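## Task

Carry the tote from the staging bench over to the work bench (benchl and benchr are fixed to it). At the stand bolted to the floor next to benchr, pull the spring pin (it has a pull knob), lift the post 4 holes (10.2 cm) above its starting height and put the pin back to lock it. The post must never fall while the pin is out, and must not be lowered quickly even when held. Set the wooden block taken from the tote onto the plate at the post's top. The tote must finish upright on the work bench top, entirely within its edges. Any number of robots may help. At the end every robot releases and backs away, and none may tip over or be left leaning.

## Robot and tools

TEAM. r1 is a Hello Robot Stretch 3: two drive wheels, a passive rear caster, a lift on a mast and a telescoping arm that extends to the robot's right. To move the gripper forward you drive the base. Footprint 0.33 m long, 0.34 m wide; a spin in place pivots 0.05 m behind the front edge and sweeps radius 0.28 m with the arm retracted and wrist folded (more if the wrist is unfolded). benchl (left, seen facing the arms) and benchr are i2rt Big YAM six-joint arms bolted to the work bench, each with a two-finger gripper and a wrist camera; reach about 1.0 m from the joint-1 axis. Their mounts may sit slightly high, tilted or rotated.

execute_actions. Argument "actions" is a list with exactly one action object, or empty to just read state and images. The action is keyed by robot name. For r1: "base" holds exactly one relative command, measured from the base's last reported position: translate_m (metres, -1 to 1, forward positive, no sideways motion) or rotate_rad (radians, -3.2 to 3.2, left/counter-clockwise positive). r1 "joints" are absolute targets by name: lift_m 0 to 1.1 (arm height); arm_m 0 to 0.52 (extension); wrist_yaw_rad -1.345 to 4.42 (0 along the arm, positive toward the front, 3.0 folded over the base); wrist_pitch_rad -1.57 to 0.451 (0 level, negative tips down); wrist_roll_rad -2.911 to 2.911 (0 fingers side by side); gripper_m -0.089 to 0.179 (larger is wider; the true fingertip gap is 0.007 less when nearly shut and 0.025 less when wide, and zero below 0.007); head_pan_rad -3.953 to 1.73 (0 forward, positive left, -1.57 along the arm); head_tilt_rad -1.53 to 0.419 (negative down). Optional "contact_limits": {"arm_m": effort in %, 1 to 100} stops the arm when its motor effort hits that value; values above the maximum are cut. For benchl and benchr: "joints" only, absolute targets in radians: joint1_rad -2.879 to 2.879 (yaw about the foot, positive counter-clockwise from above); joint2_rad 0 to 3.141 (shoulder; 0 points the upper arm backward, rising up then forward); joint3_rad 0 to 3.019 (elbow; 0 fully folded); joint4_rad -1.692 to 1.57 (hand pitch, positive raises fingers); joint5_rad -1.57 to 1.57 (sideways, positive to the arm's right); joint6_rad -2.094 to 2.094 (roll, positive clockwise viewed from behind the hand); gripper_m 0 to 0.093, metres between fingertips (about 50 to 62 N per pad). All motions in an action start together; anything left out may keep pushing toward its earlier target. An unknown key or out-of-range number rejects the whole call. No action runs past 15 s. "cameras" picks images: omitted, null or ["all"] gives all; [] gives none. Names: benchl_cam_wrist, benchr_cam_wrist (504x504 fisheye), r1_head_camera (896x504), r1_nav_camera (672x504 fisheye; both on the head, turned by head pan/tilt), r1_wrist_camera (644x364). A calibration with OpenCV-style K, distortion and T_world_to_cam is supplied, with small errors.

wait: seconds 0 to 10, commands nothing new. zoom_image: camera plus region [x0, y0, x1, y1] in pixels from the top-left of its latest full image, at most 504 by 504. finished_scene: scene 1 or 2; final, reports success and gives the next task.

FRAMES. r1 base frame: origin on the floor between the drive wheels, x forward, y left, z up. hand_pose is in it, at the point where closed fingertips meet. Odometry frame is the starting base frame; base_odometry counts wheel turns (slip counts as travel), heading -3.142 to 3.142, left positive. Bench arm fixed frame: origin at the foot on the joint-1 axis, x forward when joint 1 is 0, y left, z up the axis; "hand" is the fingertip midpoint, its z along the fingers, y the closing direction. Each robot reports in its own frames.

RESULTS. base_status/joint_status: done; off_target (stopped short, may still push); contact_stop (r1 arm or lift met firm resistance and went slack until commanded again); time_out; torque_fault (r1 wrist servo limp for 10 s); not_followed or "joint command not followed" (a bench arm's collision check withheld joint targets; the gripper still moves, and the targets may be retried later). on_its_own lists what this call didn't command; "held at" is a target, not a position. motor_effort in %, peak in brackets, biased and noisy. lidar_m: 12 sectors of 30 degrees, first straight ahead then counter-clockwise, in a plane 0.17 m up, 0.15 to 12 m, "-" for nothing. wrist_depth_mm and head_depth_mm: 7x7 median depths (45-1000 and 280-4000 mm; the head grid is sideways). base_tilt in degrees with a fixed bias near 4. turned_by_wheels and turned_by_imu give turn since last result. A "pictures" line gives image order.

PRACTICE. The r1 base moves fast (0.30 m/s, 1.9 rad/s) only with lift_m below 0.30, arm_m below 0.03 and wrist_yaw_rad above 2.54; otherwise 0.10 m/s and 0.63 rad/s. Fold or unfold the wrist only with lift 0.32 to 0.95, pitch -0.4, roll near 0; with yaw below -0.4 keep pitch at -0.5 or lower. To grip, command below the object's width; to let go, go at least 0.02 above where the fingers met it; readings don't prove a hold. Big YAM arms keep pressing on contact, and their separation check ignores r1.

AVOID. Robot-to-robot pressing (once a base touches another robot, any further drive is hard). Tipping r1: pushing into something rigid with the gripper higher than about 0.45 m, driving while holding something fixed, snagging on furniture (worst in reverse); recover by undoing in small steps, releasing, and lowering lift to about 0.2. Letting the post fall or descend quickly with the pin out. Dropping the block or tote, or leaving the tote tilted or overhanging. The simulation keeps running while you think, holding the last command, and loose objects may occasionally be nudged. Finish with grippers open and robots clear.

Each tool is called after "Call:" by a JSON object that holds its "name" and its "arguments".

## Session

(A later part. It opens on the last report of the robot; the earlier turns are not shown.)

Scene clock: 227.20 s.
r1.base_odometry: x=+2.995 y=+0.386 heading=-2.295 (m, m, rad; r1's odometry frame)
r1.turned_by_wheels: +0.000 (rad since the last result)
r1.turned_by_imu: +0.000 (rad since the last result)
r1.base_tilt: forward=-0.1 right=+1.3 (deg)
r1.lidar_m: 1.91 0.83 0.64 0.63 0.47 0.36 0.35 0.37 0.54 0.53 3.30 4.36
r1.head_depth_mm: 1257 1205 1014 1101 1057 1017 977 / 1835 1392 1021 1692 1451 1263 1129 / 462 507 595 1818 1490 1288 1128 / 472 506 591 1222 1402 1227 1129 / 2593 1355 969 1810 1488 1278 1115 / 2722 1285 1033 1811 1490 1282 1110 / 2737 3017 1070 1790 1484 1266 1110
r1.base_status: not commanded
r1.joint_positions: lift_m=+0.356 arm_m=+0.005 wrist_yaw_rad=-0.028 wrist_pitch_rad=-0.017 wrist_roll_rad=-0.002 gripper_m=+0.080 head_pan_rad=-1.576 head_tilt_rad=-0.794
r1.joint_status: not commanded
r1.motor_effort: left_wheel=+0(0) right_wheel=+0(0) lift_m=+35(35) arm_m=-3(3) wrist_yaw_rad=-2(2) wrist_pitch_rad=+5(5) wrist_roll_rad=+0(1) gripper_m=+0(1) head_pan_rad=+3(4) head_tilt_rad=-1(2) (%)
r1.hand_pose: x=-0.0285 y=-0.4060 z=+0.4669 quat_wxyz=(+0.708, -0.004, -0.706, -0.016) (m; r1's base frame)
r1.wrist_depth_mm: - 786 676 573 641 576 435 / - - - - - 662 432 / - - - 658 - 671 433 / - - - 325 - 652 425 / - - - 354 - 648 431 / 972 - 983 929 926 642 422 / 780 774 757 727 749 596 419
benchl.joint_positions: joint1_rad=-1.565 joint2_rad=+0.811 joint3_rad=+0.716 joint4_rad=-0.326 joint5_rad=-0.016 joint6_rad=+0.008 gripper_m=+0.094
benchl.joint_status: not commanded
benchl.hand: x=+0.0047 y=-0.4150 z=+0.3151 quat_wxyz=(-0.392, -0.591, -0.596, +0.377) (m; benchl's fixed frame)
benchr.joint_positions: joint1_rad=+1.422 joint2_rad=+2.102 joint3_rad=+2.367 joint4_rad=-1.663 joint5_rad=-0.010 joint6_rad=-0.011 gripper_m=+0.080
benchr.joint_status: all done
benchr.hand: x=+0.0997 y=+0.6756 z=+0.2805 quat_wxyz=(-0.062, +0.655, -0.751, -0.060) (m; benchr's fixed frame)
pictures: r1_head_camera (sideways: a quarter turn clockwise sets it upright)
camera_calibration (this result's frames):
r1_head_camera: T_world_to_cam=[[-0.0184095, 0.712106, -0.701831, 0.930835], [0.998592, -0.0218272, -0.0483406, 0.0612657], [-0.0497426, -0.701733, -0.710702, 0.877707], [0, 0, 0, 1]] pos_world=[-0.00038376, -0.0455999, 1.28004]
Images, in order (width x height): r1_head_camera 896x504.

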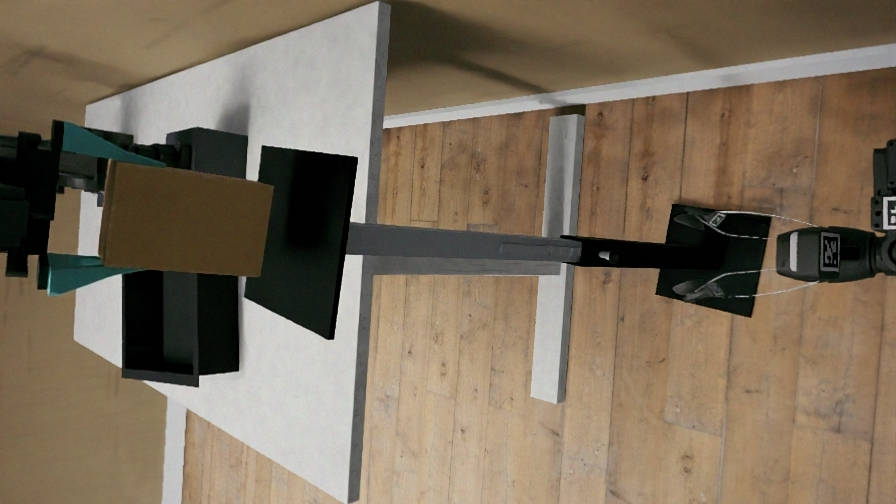

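Call:
{"name": "execute_actions", "arguments": {"actions": [{"benchr":{"joints":{"joint2_rad":2.15}}}], "cameras": ["r1_head_camera","benchr_cam_wrist"]}}

Scene clock: 228.37 s.
r1.base_odometry: x=+2.995 y=+0.386 heading=-2.295 (m, m, rad; r1's odometry frame)
r1.turned_by_wheels: +0.000 (rad since the last result)
r1.turned_by_imu: +0.000 (rad since the last result)
r1.base_tilt: forward=-0.1 right=+1.3 (deg)
r1.lidar_m: 1.91 0.83 0.64 0.63 0.47 0.36 0.35 0.37 0.54 0.53 3.29 4.37
r1.head_depth_mm: 1262 1204 1011 1104 1058 1013 973 / 1886 1391 1018 1670 1447 1265 1131 / 445 506 577 1844 1491 1293 1129 / 472 510 548 1214 1404 1223 1137 / 2564 1356 966 1814 1506 1283 1108 / 2734 1288 1030 1791 1494 1281 1109 / 2724 2962 1068 1798 1495 1272 1107
r1.base_status: not commanded
r1.joint_positions: lift_m=+0.356 arm_m=+0.005 wrist_yaw_rad=-0.028 wrist_pitch_rad=-0.017 wrist_roll_rad=-0.002 gripper_m=+0.080 head_pan_rad=-1.576 head_tilt_rad=-0.794
r1.joint_status: not commanded
r1.motor_effort: left_wheel=+1(1) right_wheel=-1(0) lift_m=+35(35) arm_m=-3(3) wrist_yaw_rad=-2(3) wrist_pitch_rad=+5(5) wrist_roll_rad=+1(1) gripper_m=-1(0) head_pan_rad=+4(4) head_tilt_rad=-2(1) (%)
r1.hand_pose: x=-0.0285 y=-0.4060 z=+0.4669 quat_wxyz=(+0.708, -0.004, -0.706, -0.016) (m; r1's base frame)
r1.wrist_depth_mm: - 771 664 581 635 569 440 / - - - - - 669 432 / - - - 651 - 660 425 / - - - 323 - 651 426 / - - - 357 - 660 424 / - - 950 923 932 648 425 / 783 742 786 736 765 603 424
benchl.joint_positions: joint1_rad=-1.565 joint2_rad=+0.811 joint3_rad=+0.716 joint4_rad=-0.326 joint5_rad=-0.016 joint6_rad=+0.008 gripper_m=+0.094
benchl.joint_status: not commanded
benchl.hand: x=+0.0047 y=-0.4150 z=+0.3151 quat_wxyz=(-0.392, -0.591, -0.596, +0.377) (m; benchl's fixed frame)
benchr.joint_positions: joint1_rad=+1.422 joint2_rad=+2.150 joint3_rad=+2.368 joint4_rad=-1.663 joint5_rad=-0.010 joint6_rad=-0.009 gripper_m=+0.080
benchr.joint_status: all done
benchr.hand: x=+0.1013 y=+0.6824 z=+0.2487 quat_wxyz=(-0.045, +0.655, -0.753, -0.045) (m; benchr's fixed frame)
pictures: benchr_cam_wrist, r1_head_camera (sideways: a quarter turn clockwise sets it upright)
camera_calibration (this result's frames):
benchr_cam_wrist: T_world_to_cam=[[0.990685, -0.135997, -0.00699304, -0.00549518], [-0.116452, -0.872693, 0.474179, 0.495142], [-0.0705895, -0.468947, -0.880401, 0.6682], [0, 0, 0, 1]] pos_world=[0.110272, 0.74471, 0.35346]
r1_head_camera: T_world_to_cam=[[-0.0184095, 0.712106, -0.701831, 0.930835], [0.998592, -0.0218272, -0.0483406, 0.0612657], [-0.0497426, -0.701733, -0.710702, 0.877707], [0, 0, 0, 1]] pos_world=[-0.00038376, -0.0455999, 1.28004]
Images, in order (width x height): benchr_cam_wrist 504x504, r1_head_camera 896x504.

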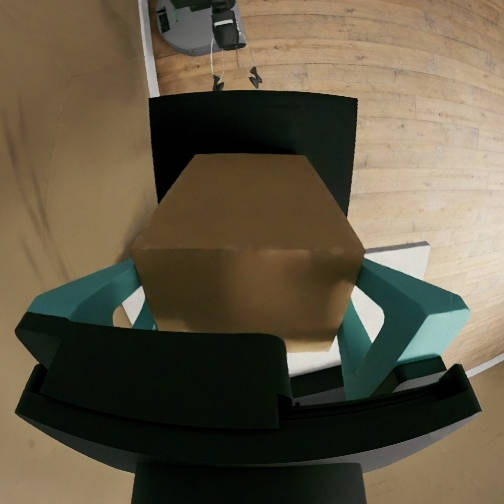

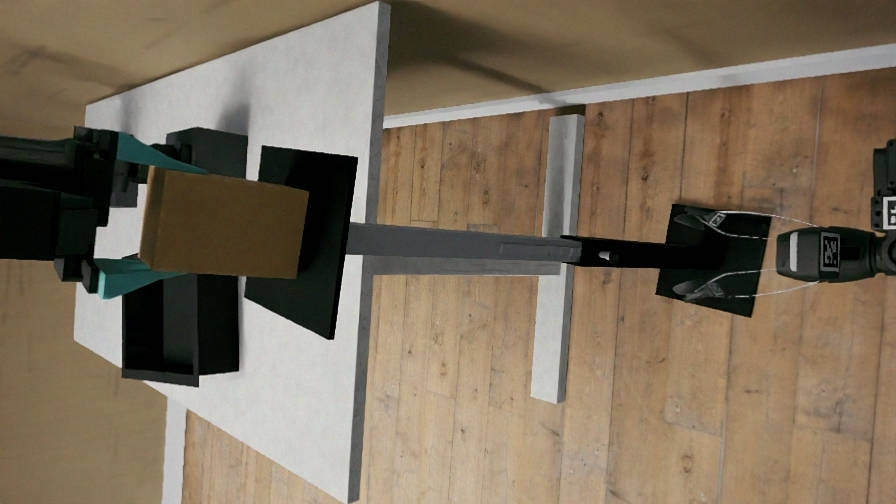

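Call:
{"name": "execute_actions", "arguments": {"actions": [{"benchr":{"joints":{"joint2_rad":2.178}}}], "cameras": []}}

Call:
{"name": "execute_actions", "arguments": {"actions": [{"benchr":{"joints":{"gripper_m":0.093}}}], "cameras": ["r1_head_camera"]}}

Call:
{"name": "execute_actions", "arguments": {"actions": [{"benchr":{"joints":{"joint2_rad":1.6}}}], "cameras": ["r1_head_camera","benchr_cam_wrist"]}}

Scene clock: 230.03 s.
r1.base_odometry: x=+2.995 y=+0.386 heading=-2.295 (m, m, rad; r1's odometry frame)
r1.turned_by_wheels: +0.000 (rad since the last result)
r1.turned_by_imu: +0.000 (rad since the last result)
r1.base_tilt: forward=+0.0 right=+1.2 (deg)
r1.lidar_m: 1.91 0.83 0.64 0.63 0.47 0.36 0.35 0.37 0.54 0.53 3.29 4.36
r1.head_depth_mm: 1258 1202 1012 1103 1054 1015 979 / 1874 1390 1017 1689 1451 1260 1126 / 445 505 575 1830 1477 1288 1135 / 473 509 550 1224 1405 1222 1135 / 2558 1348 963 1815 1497 1284 1113 / 2733 1289 1036 1824 1493 1274 1113 / 2752 2956 1070 1795 1490 1276 1111
r1.base_status: not commanded
r1.joint_positions: lift_m=+0.356 arm_m=+0.005 wrist_yaw_rad=-0.028 wrist_pitch_rad=-0.017 wrist_roll_rad=-0.002 gripper_m=+0.080 head_pan_rad=-1.576 head_tilt_rad=-0.794
r1.joint_status: not commanded
r1.motor_effort: left_wheel=+1(0) right_wheel=+0(1) lift_m=+34(34) arm_m=-3(3) wrist_yaw_rad=-2(2) wrist_pitch_rad=+5(5) wrist_roll_rad=+1(1) gripper_m=+1(1) head_pan_rad=+4(4) head_tilt_rad=-2(1) (%)
r1.hand_pose: x=-0.0285 y=-0.4060 z=+0.4669 quat_wxyz=(+0.708, -0.004, -0.706, -0.016) (m; r1's base frame)
r1.wrist_depth_mm: - 773 678 568 628 581 439 / - - - - - 665 433 / - - - 656 - 646 430 / - - - 326 - 658 433 / - - - 357 - 646 425 / - - 971 939 927 634 421 / 784 750 750 732 770 606 425
benchl.joint_positions: joint1_rad=-1.565 joint2_rad=+0.811 joint3_rad=+0.716 joint4_rad=-0.326 joint5_rad=-0.016 joint6_rad=+0.008 gripper_m=+0.094
benchl.joint_status: not commanded
benchl.hand: x=+0.0047 y=-0.4150 z=+0.3151 quat_wxyz=(-0.392, -0.591, -0.596, +0.377) (m; benchl's fixed frame)
benchr.joint_positions: joint1_rad=+1.422 joint2_rad=+2.150 joint3_rad=+2.368 joint4_rad=-1.663 joint5_rad=-0.010 joint6_rad=-0.009 gripper_m=+0.080
benchr.joint_status: all done
benchr.hand: x=+0.1013 y=+0.6824 z=+0.2487 quat_wxyz=(-0.045, +0.655, -0.753, -0.045) (m; benchr's fixed frame)
pictures: none
No camera images: the call's "cameras" was empty. Leave "cameras" out to get every camera's image.

Scene clock: 230.63 s.
r1.base_odometry: x=+2.995 y=+0.386 heading=-2.295 (m, m, rad; r1's odometry frame)
r1.turned_by_wheels: +0.000 (rad since the last result)
r1.turned_by_imu: +0.000 (rad since the last result)
r1.base_tilt: forward=-0.1 right=+1.3 (deg)
r1.lidar_m: 1.91 0.83 0.64 0.63 0.46 0.36 0.35 0.37 0.54 0.53 3.30 4.35
r1.head_depth_mm: 1263 1205 1011 1104 1058 1017 977 / 1872 1332 1024 1682 1449 1263 1123 / 442 510 575 1830 1483 1295 1132 / 492 505 550 1216 1407 1230 1130 / 2594 1350 965 1816 1505 1278 1114 / 2736 1286 1033 1791 1501 1276 1120 / 2731 2955 1066 1800 1486 1265 1110
r1.base_status: not commanded
r1.joint_positions: lift_m=+0.356 arm_m=+0.005 wrist_yaw_rad=-0.028 wrist_pitch_rad=-0.017 wrist_roll_rad=-0.002 gripper_m=+0.080 head_pan_rad=-1.576 head_tilt_rad=-0.794
r1.joint_status: not commanded
r1.motor_effort: left_wheel=+0(1) right_wheel=+0(0) lift_m=+35(35) arm_m=-4(3) wrist_yaw_rad=-2(2) wrist_pitch_rad=+5(5) wrist_roll_rad=+1(1) gripper_m=+1(0) head_pan_rad=+4(4) head_tilt_rad=-2(1) (%)
r1.hand_pose: x=-0.0285 y=-0.4060 z=+0.4669 quat_wxyz=(+0.708, -0.004, -0.706, -0.016) (m; r1's base frame)
r1.wrist_depth_mm: - 761 678 587 633 574 432 / - - - - - 667 433 / - - - 663 - 660 428 / - - - 323 - 656 429 / - - - 352 - 655 426 / - - 969 931 946 652 426 / 768 757 762 725 767 597 421
benchl.joint_positions: joint1_rad=-1.565 joint2_rad=+0.811 joint3_rad=+0.716 joint4_rad=-0.326 joint5_rad=-0.016 joint6_rad=+0.008 gripper_m=+0.094
benchl.joint_status: not commanded
benchl.hand: x=+0.0047 y=-0.4150 z=+0.3151 quat_wxyz=(-0.392, -0.591, -0.596, +0.377) (m; benchl's fixed frame)
benchr.joint_positions: joint1_rad=+1.422 joint2_rad=+2.150 joint3_rad=+2.368 joint4_rad=-1.663 joint5_rad=-0.009 joint6_rad=-0.009 gripper_m=+0.093
benchr.joint_status: all done
benchr.hand: x=+0.1015 y=+0.6824 z=+0.2487 quat_wxyz=(-0.045, +0.655, -0.753, -0.044) (m; benchr's fixed frame)
pictures: r1_head_camera (sideways: a quarter turn clockwise sets it upright)
camera_calibration (this result's frames):
r1_head_camera: T_world_to_cam=[[-0.0184094, 0.712106, -0.701831, 0.930835], [0.998592, -0.0218273, -0.0483406, 0.0612657], [-0.0497427, -0.701733, -0.710702, 0.877707], [0, 0, 0, 1]] pos_world=[-0.000383766, -0.0455999, 1.28004]
Images, in order (width x height): r1_head_camera 896x504.

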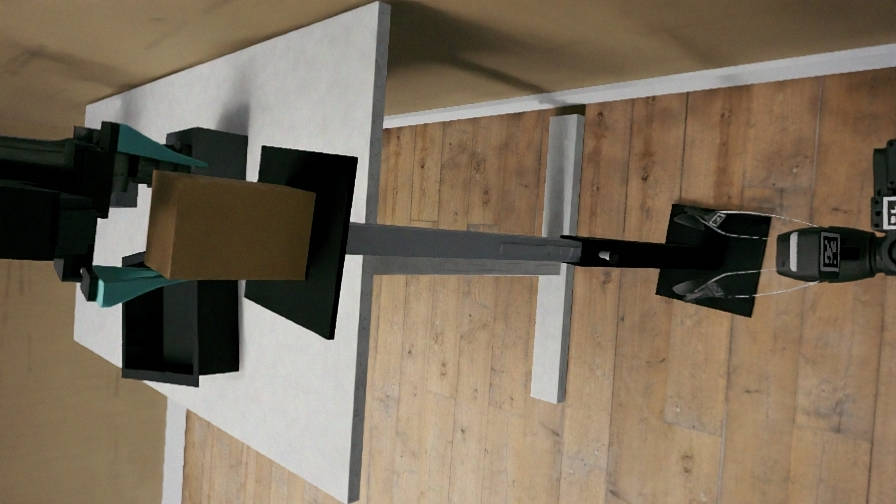

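Scene clock: 232.57 s.
r1.base_odometry: x=+2.995 y=+0.386 heading=-2.295 (m, m, rad; r1's odometry frame)
r1.turned_by_wheels: +0.000 (rad since the last result)
r1.turned_by_imu: +0.000 (rad since the last result)
r1.base_tilt: forward=+0.0 right=+1.3 (deg)
r1.lidar_m: 1.91 0.83 0.64 0.63 0.47 0.36 0.35 0.37 0.54 0.53 3.31 4.37
r1.head_depth_mm: 1268 1211 1014 1104 1058 1014 970 / 1851 1393 1020 1686 1447 1272 1123 / 1382 1108 574 1833 1484 1290 1130 / 2548 506 550 1220 1405 1227 1132 / 2579 1344 966 1812 1492 1280 1116 / 2754 1289 1035 1799 1491 1277 1118 / 2774 2985 1073 1793 1481 1273 1113
r1.base_status: not commanded
r1.joint_positions: lift_m=+0.356 arm_m=+0.005 wrist_yaw_rad=-0.028 wrist_pitch_rad=-0.017 wrist_roll_rad=-0.002 gripper_m=+0.080 head_pan_rad=-1.576 head_tilt_rad=-0.794
r1.joint_status: not commanded
r1.motor_effort: left_wheel=+0(1) right_wheel=-1(1) lift_m=+35(34) arm_m=-3(3) wrist_yaw_rad=-2(2) wrist_pitch_rad=+5(5) wrist_roll_rad=+1(1) gripper_m=+1(0) head_pan_rad=+4(4) head_tilt_rad=-2(2) (%)
r1.hand_pose: x=-0.0285 y=-0.4060 z=+0.4669 quat_wxyz=(+0.708, -0.004, -0.706, -0.016) (m; r1's base frame)
r1.wrist_depth_mm: - 764 670 572 649 576 432 / - - - - - 656 433 / - - - 657 - 657 430 / - - - 324 - 665 428 / - - - 351 - 652 432 / - - 996 955 946 640 427 / 755 770 762 729 745 596 420
benchl.joint_positions: joint1_rad=-1.565 joint2_rad=+0.811 joint3_rad=+0.716 joint4_rad=-0.326 joint5_rad=-0.016 joint6_rad=+0.008 gripper_m=+0.094
benchl.joint_status: not commanded
benchl.hand: x=+0.0047 y=-0.4150 z=+0.3151 quat_wxyz=(-0.392, -0.591, -0.596, +0.377) (m; benchl's fixed frame)
benchr.joint_positions: joint1_rad=+1.422 joint2_rad=+1.610 joint3_rad=+2.430 joint4_rad=-1.662 joint5_rad=-0.009 joint6_rad=-0.009 gripper_m=+0.093
benchr.joint_status: all done
benchr.hand: x=+0.0776 y=+0.5232 z=+0.6019 quat_wxyz=(-0.268, +0.614, -0.704, -0.234) (m; benchr's fixed frame)
pictures: benchr_cam_wrist, r1_head_camera (sideways: a quarter turn clockwise sets it upright)
camera_calibration (this result's frames):
benchr_cam_wrist: T_world_to_cam=[[0.990798, -0.135337, 0.00207203, -0.00697866], [-0.134317, -0.984991, -0.108406, 0.596769], [0.0167122, 0.10713, -0.994105, 0.663119], [0, 0, 0, 1]] pos_world=[0.0759884, 0.515828, 0.723917]
r1_head_camera: T_world_to_cam=[[-0.0184095, 0.712106, -0.701831, 0.930835], [0.998592, -0.0218272, -0.0483406, 0.0612657], [-0.0497426, -0.701733, -0.710702, 0.877707], [0, 0, 0, 1]] pos_world=[-0.00038376, -0.0455999, 1.28004]
Images, in order (width x height): benchr_cam_wrist 504x504, r1_head_camera 896x504.

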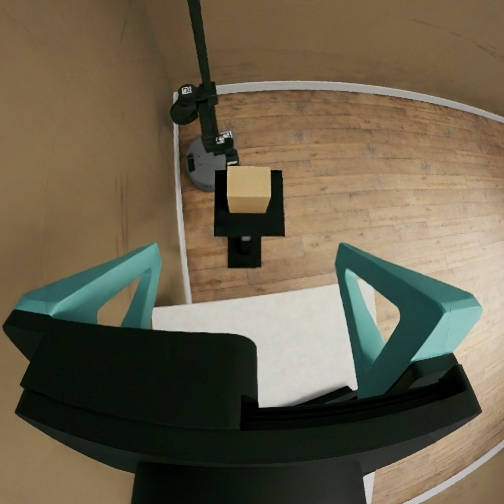

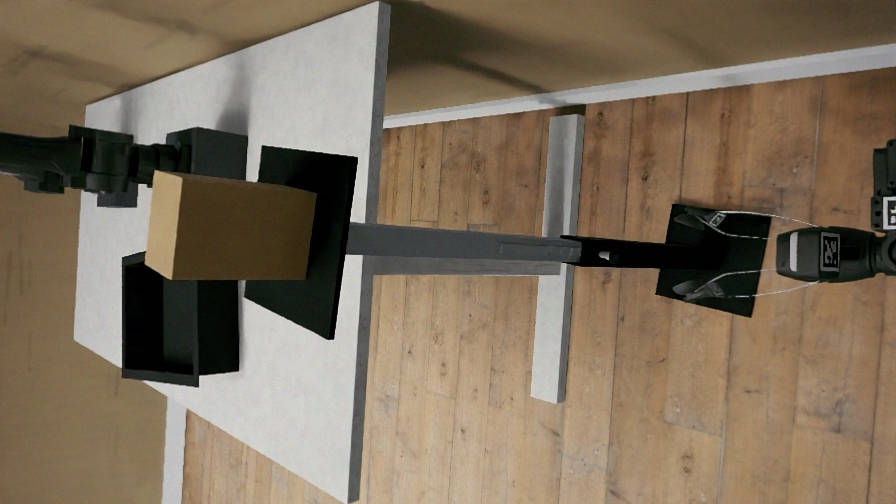

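Call:
{"name": "execute_actions", "arguments": {"actions": [{"r1":{"base":{"translate_m":0.3}}}], "cameras": []}}

Call:
{"name": "finished_scene", "arguments": {"scene": 1}}

Scene clock: 237.07 s.
r1.base_odometry: x=+2.797 y=+0.161 heading=-2.295 (m, m, rad; r1's odometry frame)
r1.turned_by_wheels: +0.000 (rad since the last result)
r1.turned_by_imu: +0.000 (rad since the last result)
r1.base_tilt: forward=-0.1 right=+1.3 (deg)
r1.lidar_m: 1.84 0.80 0.62 0.61 0.64 0.66 0.65 0.69 0.62 2.18 3.33 4.10
r1.head_depth_mm: 1601 1188 1025 1783 1417 1298 1131 / 2589 1312 1021 1308 1481 1234 1129 / 2536 1376 1054 1821 1512 1289 1135 / 2613 1369 1048 1805 1500 1286 1131 / 2743 2927 2265 1824 1500 1282 1116 / 2755 3004 2250 1804 1494 1268 1112 / 2766 2992 2274 1787 1493 1273 1112
r1.base_status: done
r1.joint_positions: lift_m=+0.356 arm_m=+0.005 wrist_yaw_rad=-0.028 wrist_pitch_rad=-0.017 wrist_roll_rad=-0.002 gripper_m=+0.080 head_pan_rad=-1.576 head_tilt_rad=-0.794
r1.joint_status: not commanded
r1.motor_effort: left_wheel=-1(5) right_wheel=+0(4) lift_m=+34(34) arm_m=-3(3) wrist_yaw_rad=-2(3) wrist_pitch_rad=+5(5) wrist_roll_rad=+1(1) gripper_m=+0(0) head_pan_rad=+3(4) head_tilt_rad=-2(2) (%)
r1.hand_pose: x=-0.0285 y=-0.4060 z=+0.4669 quat_wxyz=(+0.708, -0.004, -0.706, -0.016) (m; r1's base frame)
r1.wrist_depth_mm: - - - 668 638 630 518 / - - - - - 983 804 / - - - - - - 332 / - - - - - - 325 / - - - - 740 - 336 / 993 - 959 - 924 - 352 / 785 787 773 782 778 777 368
benchl.joint_positions: joint1_rad=-1.565 joint2_rad=+0.811 joint3_rad=+0.716 joint4_rad=-0.326 joint5_rad=-0.016 joint6_rad=+0.008 gripper_m=+0.094
benchl.joint_status: not commanded
benchl.hand: x=+0.0047 y=-0.4150 z=+0.3151 quat_wxyz=(-0.392, -0.591, -0.596, +0.377) (m; benchl's fixed frame)
benchr.joint_positions: joint1_rad=+1.422 joint2_rad=+1.610 joint3_rad=+2.430 joint4_rad=-1.662 joint5_rad=-0.009 joint6_rad=-0.009 gripper_m=+0.093
benchr.joint_status: not commanded
benchr.hand: x=+0.0776 y=+0.5232 z=+0.6019 quat_wxyz=(-0.268, +0.614, -0.704, -0.234) (m; benchr's fixed frame)
pictures: none
No camera images: the call's "cameras" was empty. Leave "cameras" out to get every camera's image.

The scene is finished: the task was done.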